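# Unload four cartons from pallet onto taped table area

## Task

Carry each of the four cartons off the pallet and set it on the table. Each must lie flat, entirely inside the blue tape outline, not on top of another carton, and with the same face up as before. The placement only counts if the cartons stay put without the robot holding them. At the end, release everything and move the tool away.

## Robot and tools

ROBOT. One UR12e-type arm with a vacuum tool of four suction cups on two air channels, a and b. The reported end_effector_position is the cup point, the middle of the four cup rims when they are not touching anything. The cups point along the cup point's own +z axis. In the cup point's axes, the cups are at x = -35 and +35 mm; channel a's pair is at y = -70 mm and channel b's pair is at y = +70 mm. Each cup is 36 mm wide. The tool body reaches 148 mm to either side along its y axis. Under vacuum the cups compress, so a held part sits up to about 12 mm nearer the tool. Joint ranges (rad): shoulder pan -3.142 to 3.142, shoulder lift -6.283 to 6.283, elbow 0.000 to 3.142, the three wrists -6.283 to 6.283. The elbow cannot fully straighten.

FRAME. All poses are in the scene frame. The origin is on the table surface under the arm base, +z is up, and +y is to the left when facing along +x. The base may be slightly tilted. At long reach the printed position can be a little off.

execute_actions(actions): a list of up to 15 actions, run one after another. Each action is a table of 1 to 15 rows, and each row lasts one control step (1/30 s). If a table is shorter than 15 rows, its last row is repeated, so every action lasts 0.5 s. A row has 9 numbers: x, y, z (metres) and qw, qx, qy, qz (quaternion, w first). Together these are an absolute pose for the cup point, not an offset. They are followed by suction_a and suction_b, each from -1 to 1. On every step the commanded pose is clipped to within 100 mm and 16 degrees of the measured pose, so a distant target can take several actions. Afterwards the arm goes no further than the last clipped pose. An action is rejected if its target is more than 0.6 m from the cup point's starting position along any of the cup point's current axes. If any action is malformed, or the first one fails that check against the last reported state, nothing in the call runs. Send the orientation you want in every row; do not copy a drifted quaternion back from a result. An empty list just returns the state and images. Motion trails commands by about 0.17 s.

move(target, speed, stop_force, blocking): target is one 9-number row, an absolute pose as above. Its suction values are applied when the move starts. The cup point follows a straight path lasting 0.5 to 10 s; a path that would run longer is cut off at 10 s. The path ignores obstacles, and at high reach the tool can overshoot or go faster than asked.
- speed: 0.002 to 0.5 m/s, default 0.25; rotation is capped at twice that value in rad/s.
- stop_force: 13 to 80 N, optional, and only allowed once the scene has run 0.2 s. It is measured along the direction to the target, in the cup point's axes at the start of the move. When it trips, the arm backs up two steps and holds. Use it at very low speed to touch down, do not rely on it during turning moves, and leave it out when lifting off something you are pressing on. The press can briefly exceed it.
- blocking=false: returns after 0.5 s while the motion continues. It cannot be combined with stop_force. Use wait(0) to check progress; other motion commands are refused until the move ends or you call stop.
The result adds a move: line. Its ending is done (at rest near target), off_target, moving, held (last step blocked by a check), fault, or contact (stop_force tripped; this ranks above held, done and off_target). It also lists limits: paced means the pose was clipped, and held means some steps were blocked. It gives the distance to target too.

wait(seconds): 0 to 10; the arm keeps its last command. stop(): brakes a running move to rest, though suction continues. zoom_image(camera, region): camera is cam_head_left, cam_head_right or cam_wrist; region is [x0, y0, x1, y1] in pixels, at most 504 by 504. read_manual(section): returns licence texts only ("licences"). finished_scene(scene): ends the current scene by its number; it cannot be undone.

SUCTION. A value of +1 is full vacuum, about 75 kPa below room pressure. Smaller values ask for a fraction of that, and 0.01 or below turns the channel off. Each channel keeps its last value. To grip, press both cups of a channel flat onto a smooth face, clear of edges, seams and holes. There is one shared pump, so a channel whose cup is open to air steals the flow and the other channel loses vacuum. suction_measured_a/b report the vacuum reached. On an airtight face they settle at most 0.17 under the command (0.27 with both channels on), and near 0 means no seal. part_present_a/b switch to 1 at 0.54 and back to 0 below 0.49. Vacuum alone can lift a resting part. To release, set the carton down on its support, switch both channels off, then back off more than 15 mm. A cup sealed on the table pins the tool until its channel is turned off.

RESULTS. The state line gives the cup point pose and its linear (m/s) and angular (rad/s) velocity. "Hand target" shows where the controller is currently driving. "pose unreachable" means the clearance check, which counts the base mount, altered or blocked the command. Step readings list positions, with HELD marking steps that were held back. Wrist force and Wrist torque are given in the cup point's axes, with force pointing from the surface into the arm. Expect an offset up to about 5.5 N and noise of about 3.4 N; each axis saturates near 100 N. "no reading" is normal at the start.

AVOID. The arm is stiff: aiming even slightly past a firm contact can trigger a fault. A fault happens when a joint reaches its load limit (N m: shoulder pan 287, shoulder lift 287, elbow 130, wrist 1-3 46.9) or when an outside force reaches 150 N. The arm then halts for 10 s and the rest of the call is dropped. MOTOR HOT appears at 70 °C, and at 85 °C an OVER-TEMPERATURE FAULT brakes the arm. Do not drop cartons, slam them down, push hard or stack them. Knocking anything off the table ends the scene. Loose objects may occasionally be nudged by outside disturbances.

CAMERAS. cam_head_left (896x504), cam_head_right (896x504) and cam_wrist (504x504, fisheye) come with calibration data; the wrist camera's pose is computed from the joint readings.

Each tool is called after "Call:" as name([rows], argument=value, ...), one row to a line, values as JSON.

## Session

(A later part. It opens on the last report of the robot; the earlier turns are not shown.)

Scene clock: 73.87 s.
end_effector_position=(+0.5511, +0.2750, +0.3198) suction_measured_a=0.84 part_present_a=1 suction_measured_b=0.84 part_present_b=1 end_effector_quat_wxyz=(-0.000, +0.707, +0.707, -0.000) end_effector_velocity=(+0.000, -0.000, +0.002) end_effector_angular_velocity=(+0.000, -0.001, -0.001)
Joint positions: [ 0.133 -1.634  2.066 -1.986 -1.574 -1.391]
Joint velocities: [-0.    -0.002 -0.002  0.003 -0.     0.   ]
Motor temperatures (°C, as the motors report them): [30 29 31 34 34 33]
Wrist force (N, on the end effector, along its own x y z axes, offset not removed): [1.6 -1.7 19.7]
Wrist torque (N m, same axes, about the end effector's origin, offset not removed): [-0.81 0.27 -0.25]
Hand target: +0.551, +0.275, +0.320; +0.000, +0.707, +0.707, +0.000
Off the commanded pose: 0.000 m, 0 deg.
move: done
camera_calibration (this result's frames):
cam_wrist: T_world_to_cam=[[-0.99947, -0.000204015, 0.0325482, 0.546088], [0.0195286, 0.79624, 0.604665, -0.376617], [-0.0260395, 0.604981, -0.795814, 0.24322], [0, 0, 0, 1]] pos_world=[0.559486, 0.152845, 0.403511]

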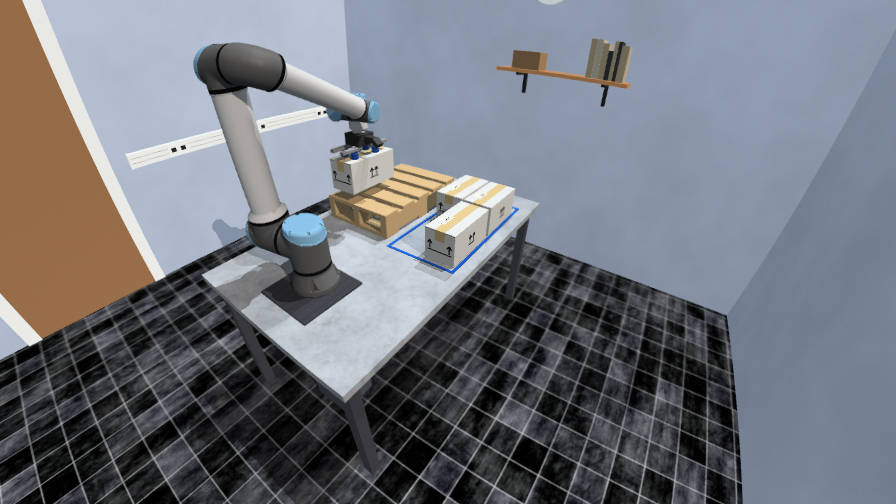

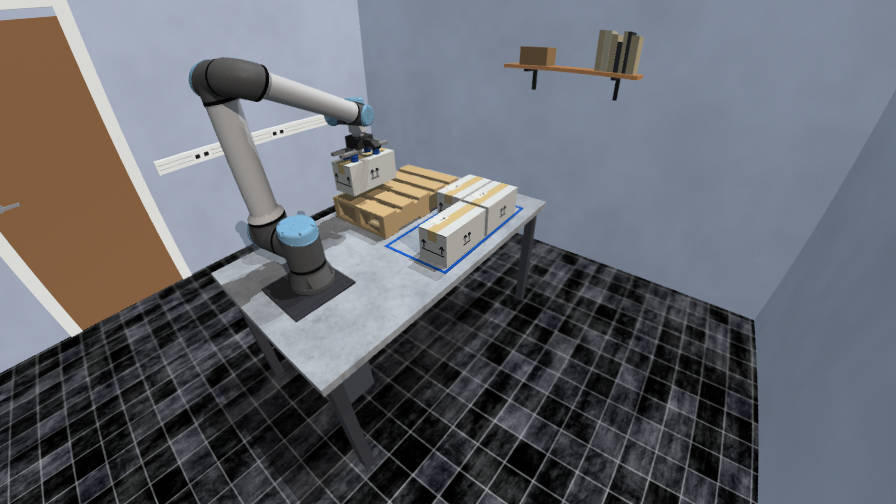

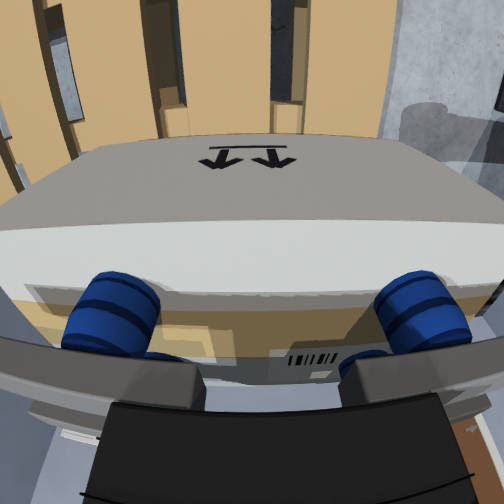

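Call:
move(target=[0.55,-0.144,0.32,0,0.7071,0.7071,0,1,1], speed=0.3)

Call:
move(target=[0.55,-0.144,0.152,0,0.7071,0.7071,0,1,1], speed=0.12)

Call:
move(target=[0.55,-0.144,0.125,0,0.7071,0.7071,0,1,1], speed=0.004, stop_force=15)

Call:
execute_actions([
  [[0.55,-0.144,0.146,0,0.7071,0.7071,0,0,0]],
])

Call:
move(target=[0.55,-0.144,0.42,0,0.7071,0.7071,0,0,0])

Scene clock: 80.03 s.
end_effector_position=(+0.5506, -0.1436, +0.3201) suction_measured_a=0.84 part_present_a=1 suction_measured_b=0.84 part_present_b=1 end_effector_quat_wxyz=(-0.001, +0.707, +0.707, +0.001) end_effector_velocity=(+0.000, -0.002, -0.001) end_effector_angular_velocity=(+0.001, +0.001, -0.000)
Joint positions: [-0.599 -1.723  2.139 -1.976 -1.583 -2.124]
Joint velocities: [-0.003  0.003 -0.001 -0.     0.    -0.003]
Motor temperatures (°C, as the motors report them): [30 29 31 34 34 33]
Wrist force (N, on the end effector, along its own x y z axes, offset not removed): [2.1 -3.3 21.1]
Wrist torque (N m, same axes, about the end effector's origin, offset not removed): [-1.09 0.09 -0.10]
Hand target: +0.551, -0.144, +0.320; -0.001, +0.707, +0.707, +0.001
Off the commanded pose: 0.001 m, 0 deg.
move: done
camera_calibration (this result's frames):
cam_wrist: T_world_to_cam=[[-0.999464, -0.000258382, 0.032743, 0.545469], [0.0196461, 0.79525, 0.605963, -0.0440199], [-0.0261954, 0.606282, -0.794818, 0.496606], [0, 0, 0, 1]] pos_world=[0.559051, -0.265935, 0.403526]

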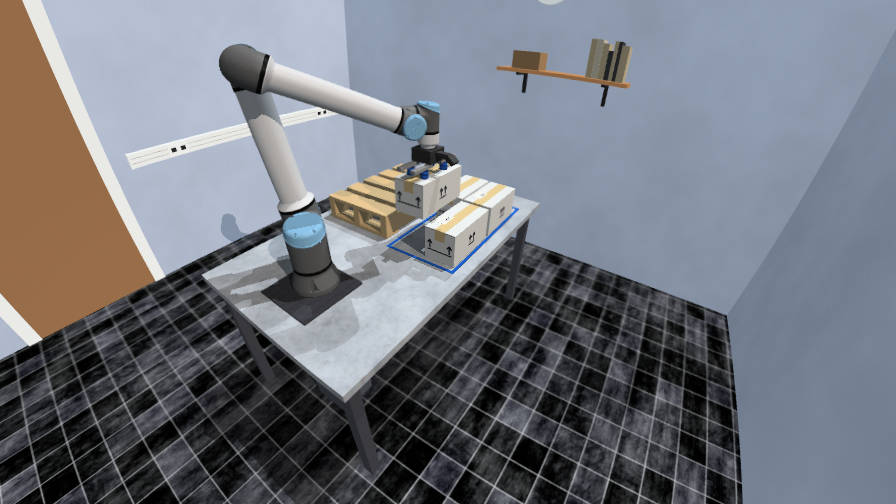

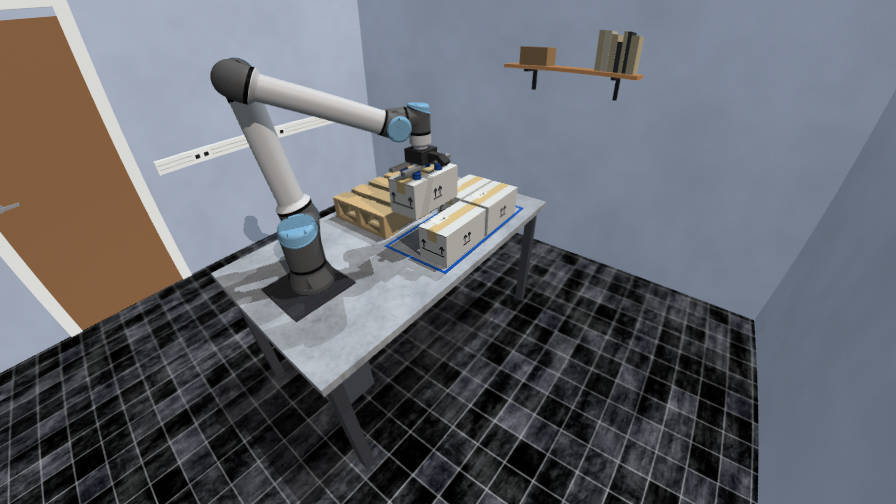

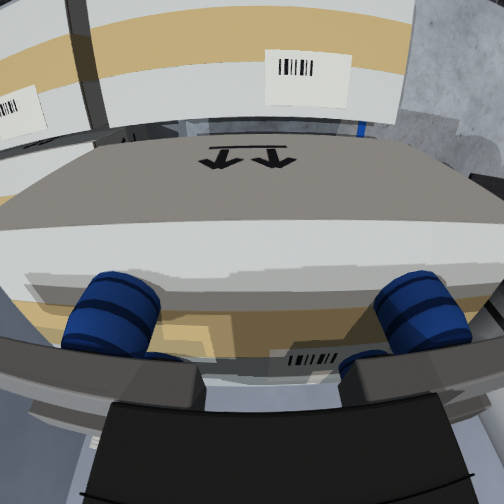

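Scene clock: 81.90 s.
end_effector_position=(+0.5498, -0.1439, +0.1522) suction_measured_a=0.84 part_present_a=1 suction_measured_b=0.84 part_present_b=1 end_effector_quat_wxyz=(+0.000, +0.707, +0.707, +0.000) end_effector_velocity=(-0.000, -0.001, -0.002) end_effector_angular_velocity=(+0.000, +0.001, -0.001)
Joint positions: [-0.604 -1.532  2.321 -2.35  -1.584 -2.129]
Joint velocities: [-0.001  0.003  0.001 -0.004 -0.     0.   ]
Motor temperatures (°C, as the motors report them): [30 29 31 34 34 33]
Wrist force (N, on the end effector, along its own x y z axes, offset not removed): [2.2 -1.9 21.1]
Wrist torque (N m, same axes, about the end effector's origin, offset not removed): [-0.92 0.14 -0.11]
Hand target: +0.550, -0.144, +0.152; -0.000, +0.707, +0.707, +0.000
Off the commanded pose: 0.000 m, 0 deg.
move: done
camera_calibration (this result's frames):
cam_wrist: T_world_to_cam=[[-0.999471, -0.000196182, 0.0325252, 0.550245], [0.0195213, 0.796233, 0.604675, 0.0583609], [-0.0260163, 0.60499, -0.795808, 0.363171], [0, 0, 0, 1]] pos_world=[0.558263, -0.266076, 0.235828]

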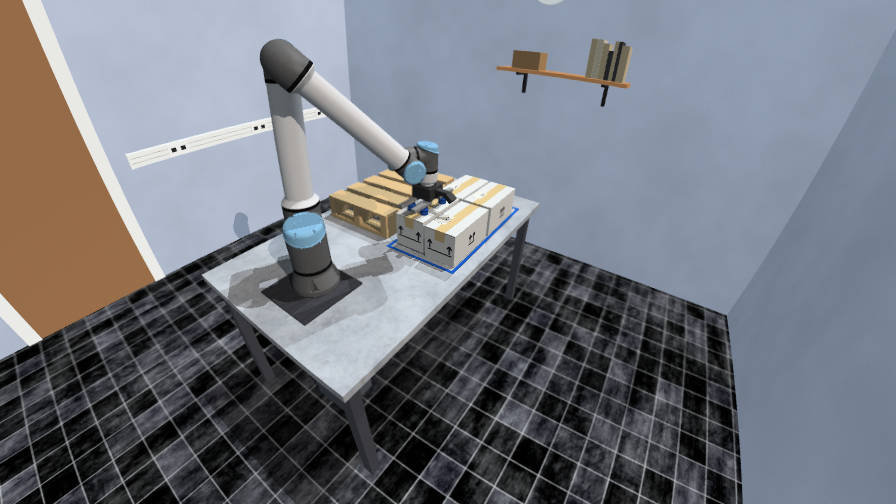

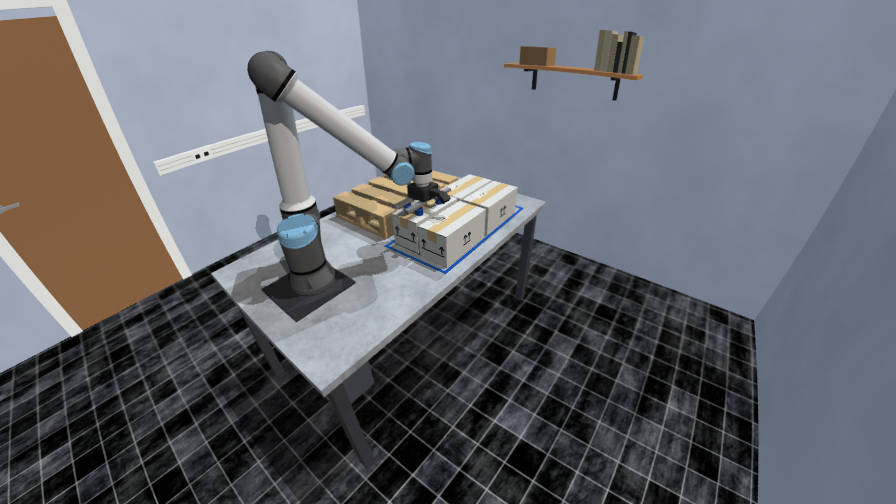

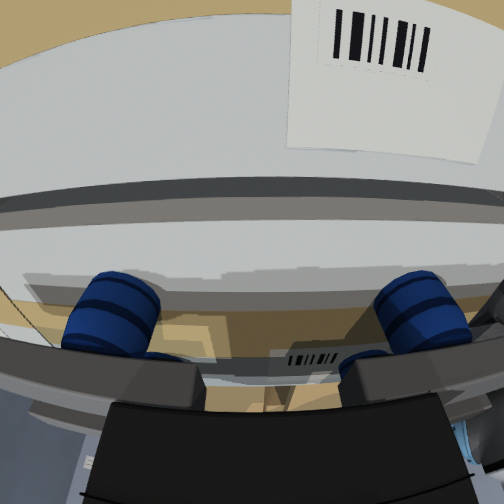

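Scene clock: 84.77 s.
end_effector_position=(+0.5499, -0.1439, +0.1421) suction_measured_a=0.84 part_present_a=1 suction_measured_b=0.84 part_present_b=1 end_effector_quat_wxyz=(+0.000, +0.707, +0.707, +0.000) end_effector_velocity=(-0.000, -0.000, +0.000) end_effector_angular_velocity=(+0.001, +0.001, -0.001)
Joint positions: [-0.604 -1.516  2.329 -2.374 -1.584 -2.129]
Joint velocities: [-0.001 -0.001 -0.001  0.002  0.    -0.   ]
Motor temperatures (°C, as the motors report them): [30 29 31 34 34 33]
Wrist force (N, on the end effector, along its own x y z axes, offset not removed): [15.8 -12.5 -20.4]
Wrist torque (N m, same axes, about the end effector's origin, offset not removed): [1.42 -0.28 0.53]
Hand target: +0.550, -0.144, +0.142; +0.000, +0.707, +0.707, +0.000
Off the commanded pose: 0.017 m, 0 deg.
move: contact
camera_calibration (this result's frames):
cam_wrist: T_world_to_cam=[[-0.999474, -0.000196105, 0.0324401, 0.550632], [0.0194679, 0.796279, 0.604617, 0.0645057], [-0.0259499, 0.60493, -0.795856, 0.35514], [0, 0, 0, 1]] pos_world=[0.558302, -0.266091, 0.225777]

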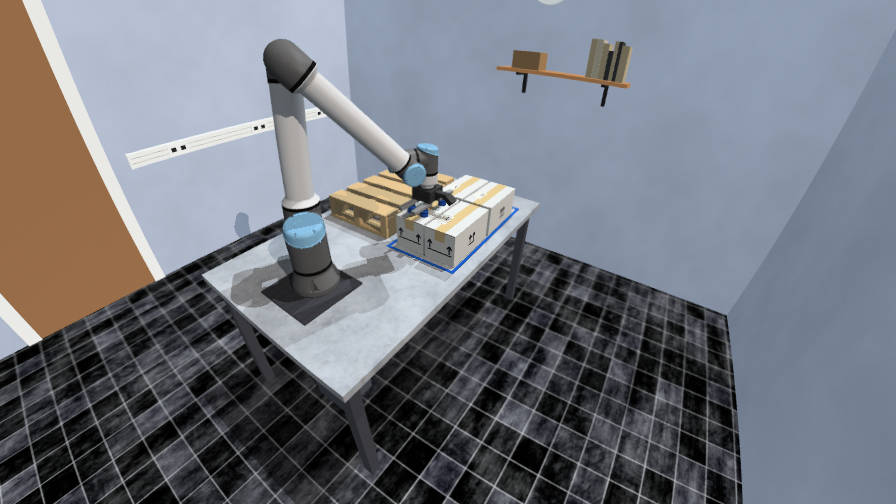

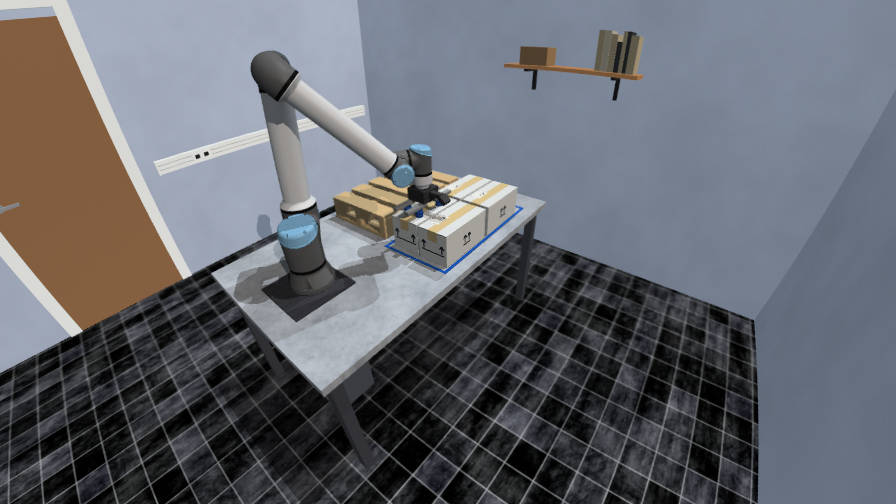

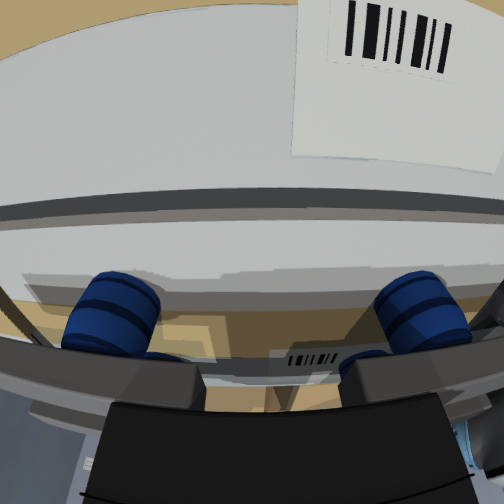

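Scene clock: 85.27 s.
end_effector_position=(+0.5500, -0.1441, +0.1460) suction_measured_a=0.00 part_present_a=0 suction_measured_b=0.00 part_present_b=0 end_effector_quat_wxyz=(+0.000, +0.707, +0.707, +0.000) end_effector_velocity=(-0.000, -0.001, +0.000) end_effector_angular_velocity=(+0.000, +0.000, -0.002)
Joint positions: [-0.604 -1.522  2.326 -2.365 -1.584 -2.129]
Joint velocities: [-0.001 -0.001 -0.     0.001  0.     0.   ]
Motor temperatures (°C, as the motors report them): [30 29 31 34 34 33]
Wrist force (N, on the end effector, along its own x y z axes, offset not removed): [1.8 -7.2 -40.8]
Wrist torque (N m, same axes, about the end effector's origin, offset not removed): [-0.99 0.40 -0.03]
Hand target: +0.550, -0.144, +0.146; +0.000, +0.707, +0.707, +0.000
Off the commanded pose: 0.000 m, 0 deg.
Step readings (end_effector_position):
0: (+0.5499, -0.1439, +0.1421)
1: (+0.5499, -0.1439, +0.1422)
2: (+0.5499, -0.1440, +0.1430)
4: (+0.5502, -0.1442, +0.1448)
8: (+0.5501, -0.1441, +0.1458)
15: end_effector_position above
camera_calibration (this result's frames):
cam_wrist: T_world_to_cam=[[-0.999472, -0.000112969, 0.0324805, 0.550637], [0.0195593, 0.796262, 0.604636, 0.0622047], [-0.0259313, 0.604952, -0.79584, 0.358317], [0, 0, 0, 1]] pos_world=[0.558422, -0.266234, 0.229667]

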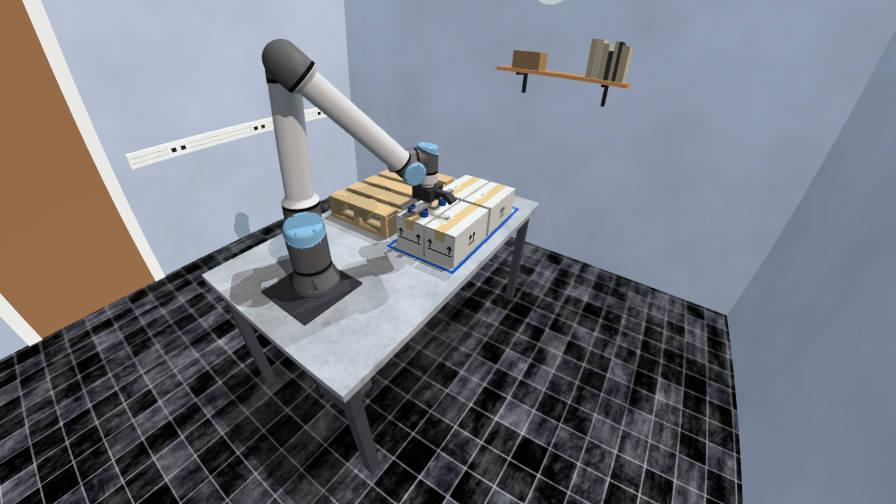

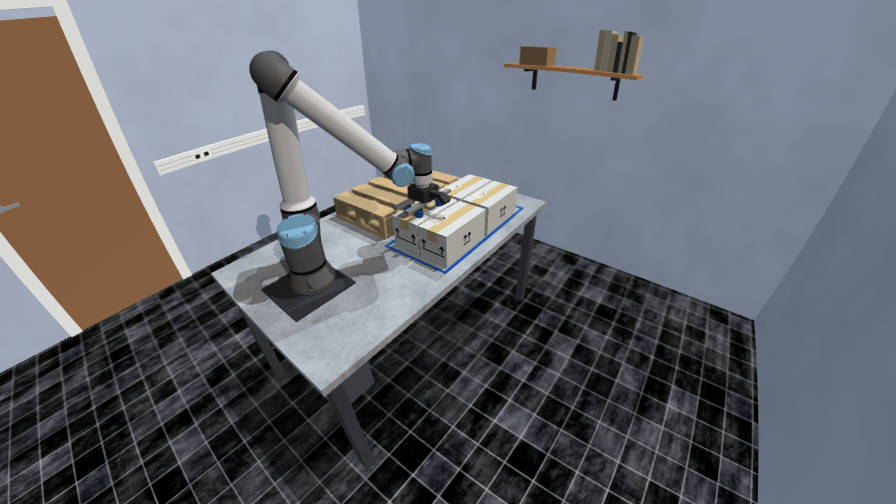

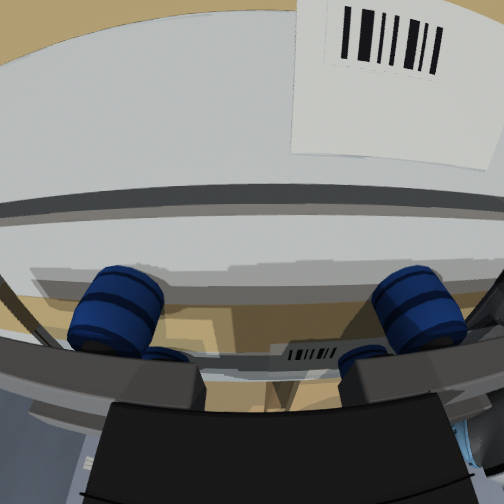

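Scene clock: 86.90 s.
end_effector_position=(+0.5503, -0.1441, +0.4198) suction_measured_a=0.00 part_present_a=0 suction_measured_b=0.00 part_present_b=0 end_effector_quat_wxyz=(+0.000, +0.707, +0.707, +0.000) end_effector_velocity=(-0.000, -0.000, +0.002) end_effector_angular_velocity=(-0.000, -0.001, -0.001)
Joint positions: [-0.597 -1.779  2.    -1.782 -1.584 -2.122]
Joint velocities: [-0.001 -0.001 -0.003  0.003  0.    -0.   ]
Motor temperatures (°C, as the motors report them): [30 29 31 34 34 33]
Wrist force (N, on the end effector, along its own x y z axes, offset not removed): [-0.7 -2.8 -0.5]
Wrist torque (N m, same axes, about the end effector's origin, offset not removed): [-0.93 0.48 -0.16]
Hand target: +0.550, -0.144, +0.420; +0.000, +0.707, +0.707, -0.000
Off the commanded pose: 0.000 m, 0 deg.
move: done
camera_calibration (this result's frames):
cam_wrist: T_world_to_cam=[[-0.999471, -0.000206301, 0.0325209, 0.541968], [0.0195106, 0.796234, 0.604674, -0.103299], [-0.026019, 0.604988, -0.795809, 0.576334], [0, 0, 0, 1]] pos_world=[0.558693, -0.266313, 0.503489]

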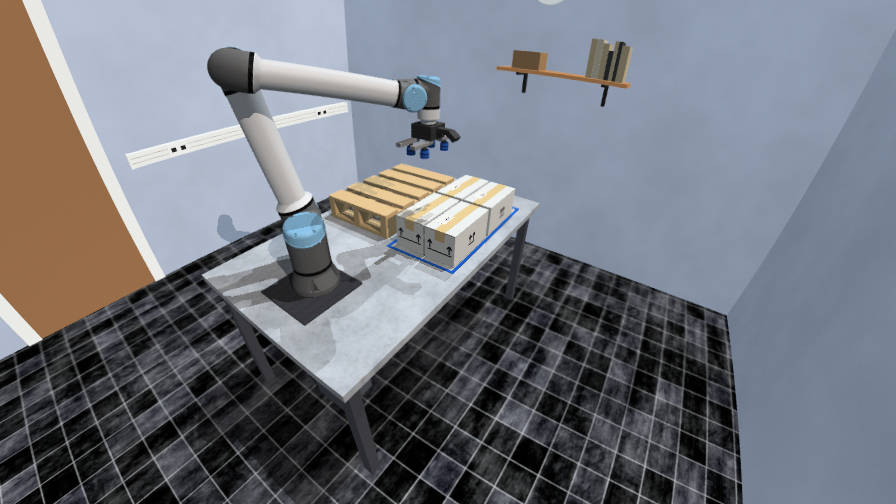

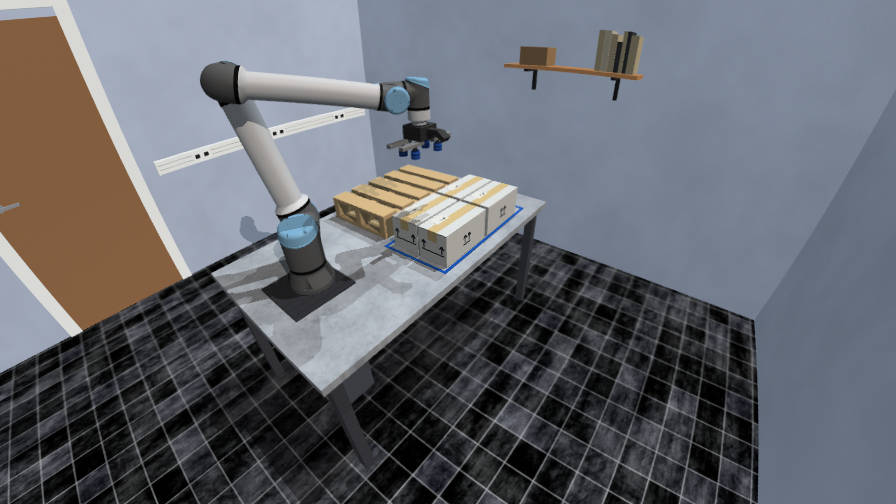

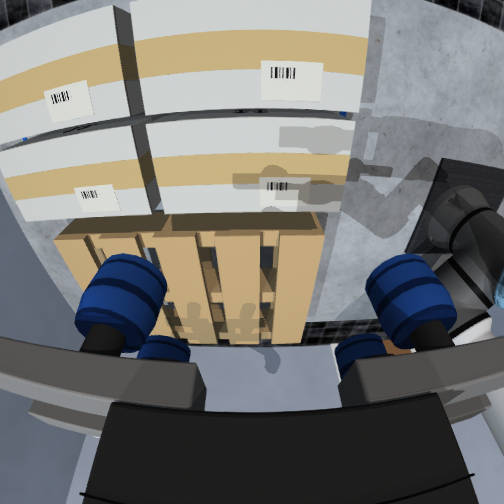

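Call:
finished_scene(scene=2)

The scene is finished: the task was done.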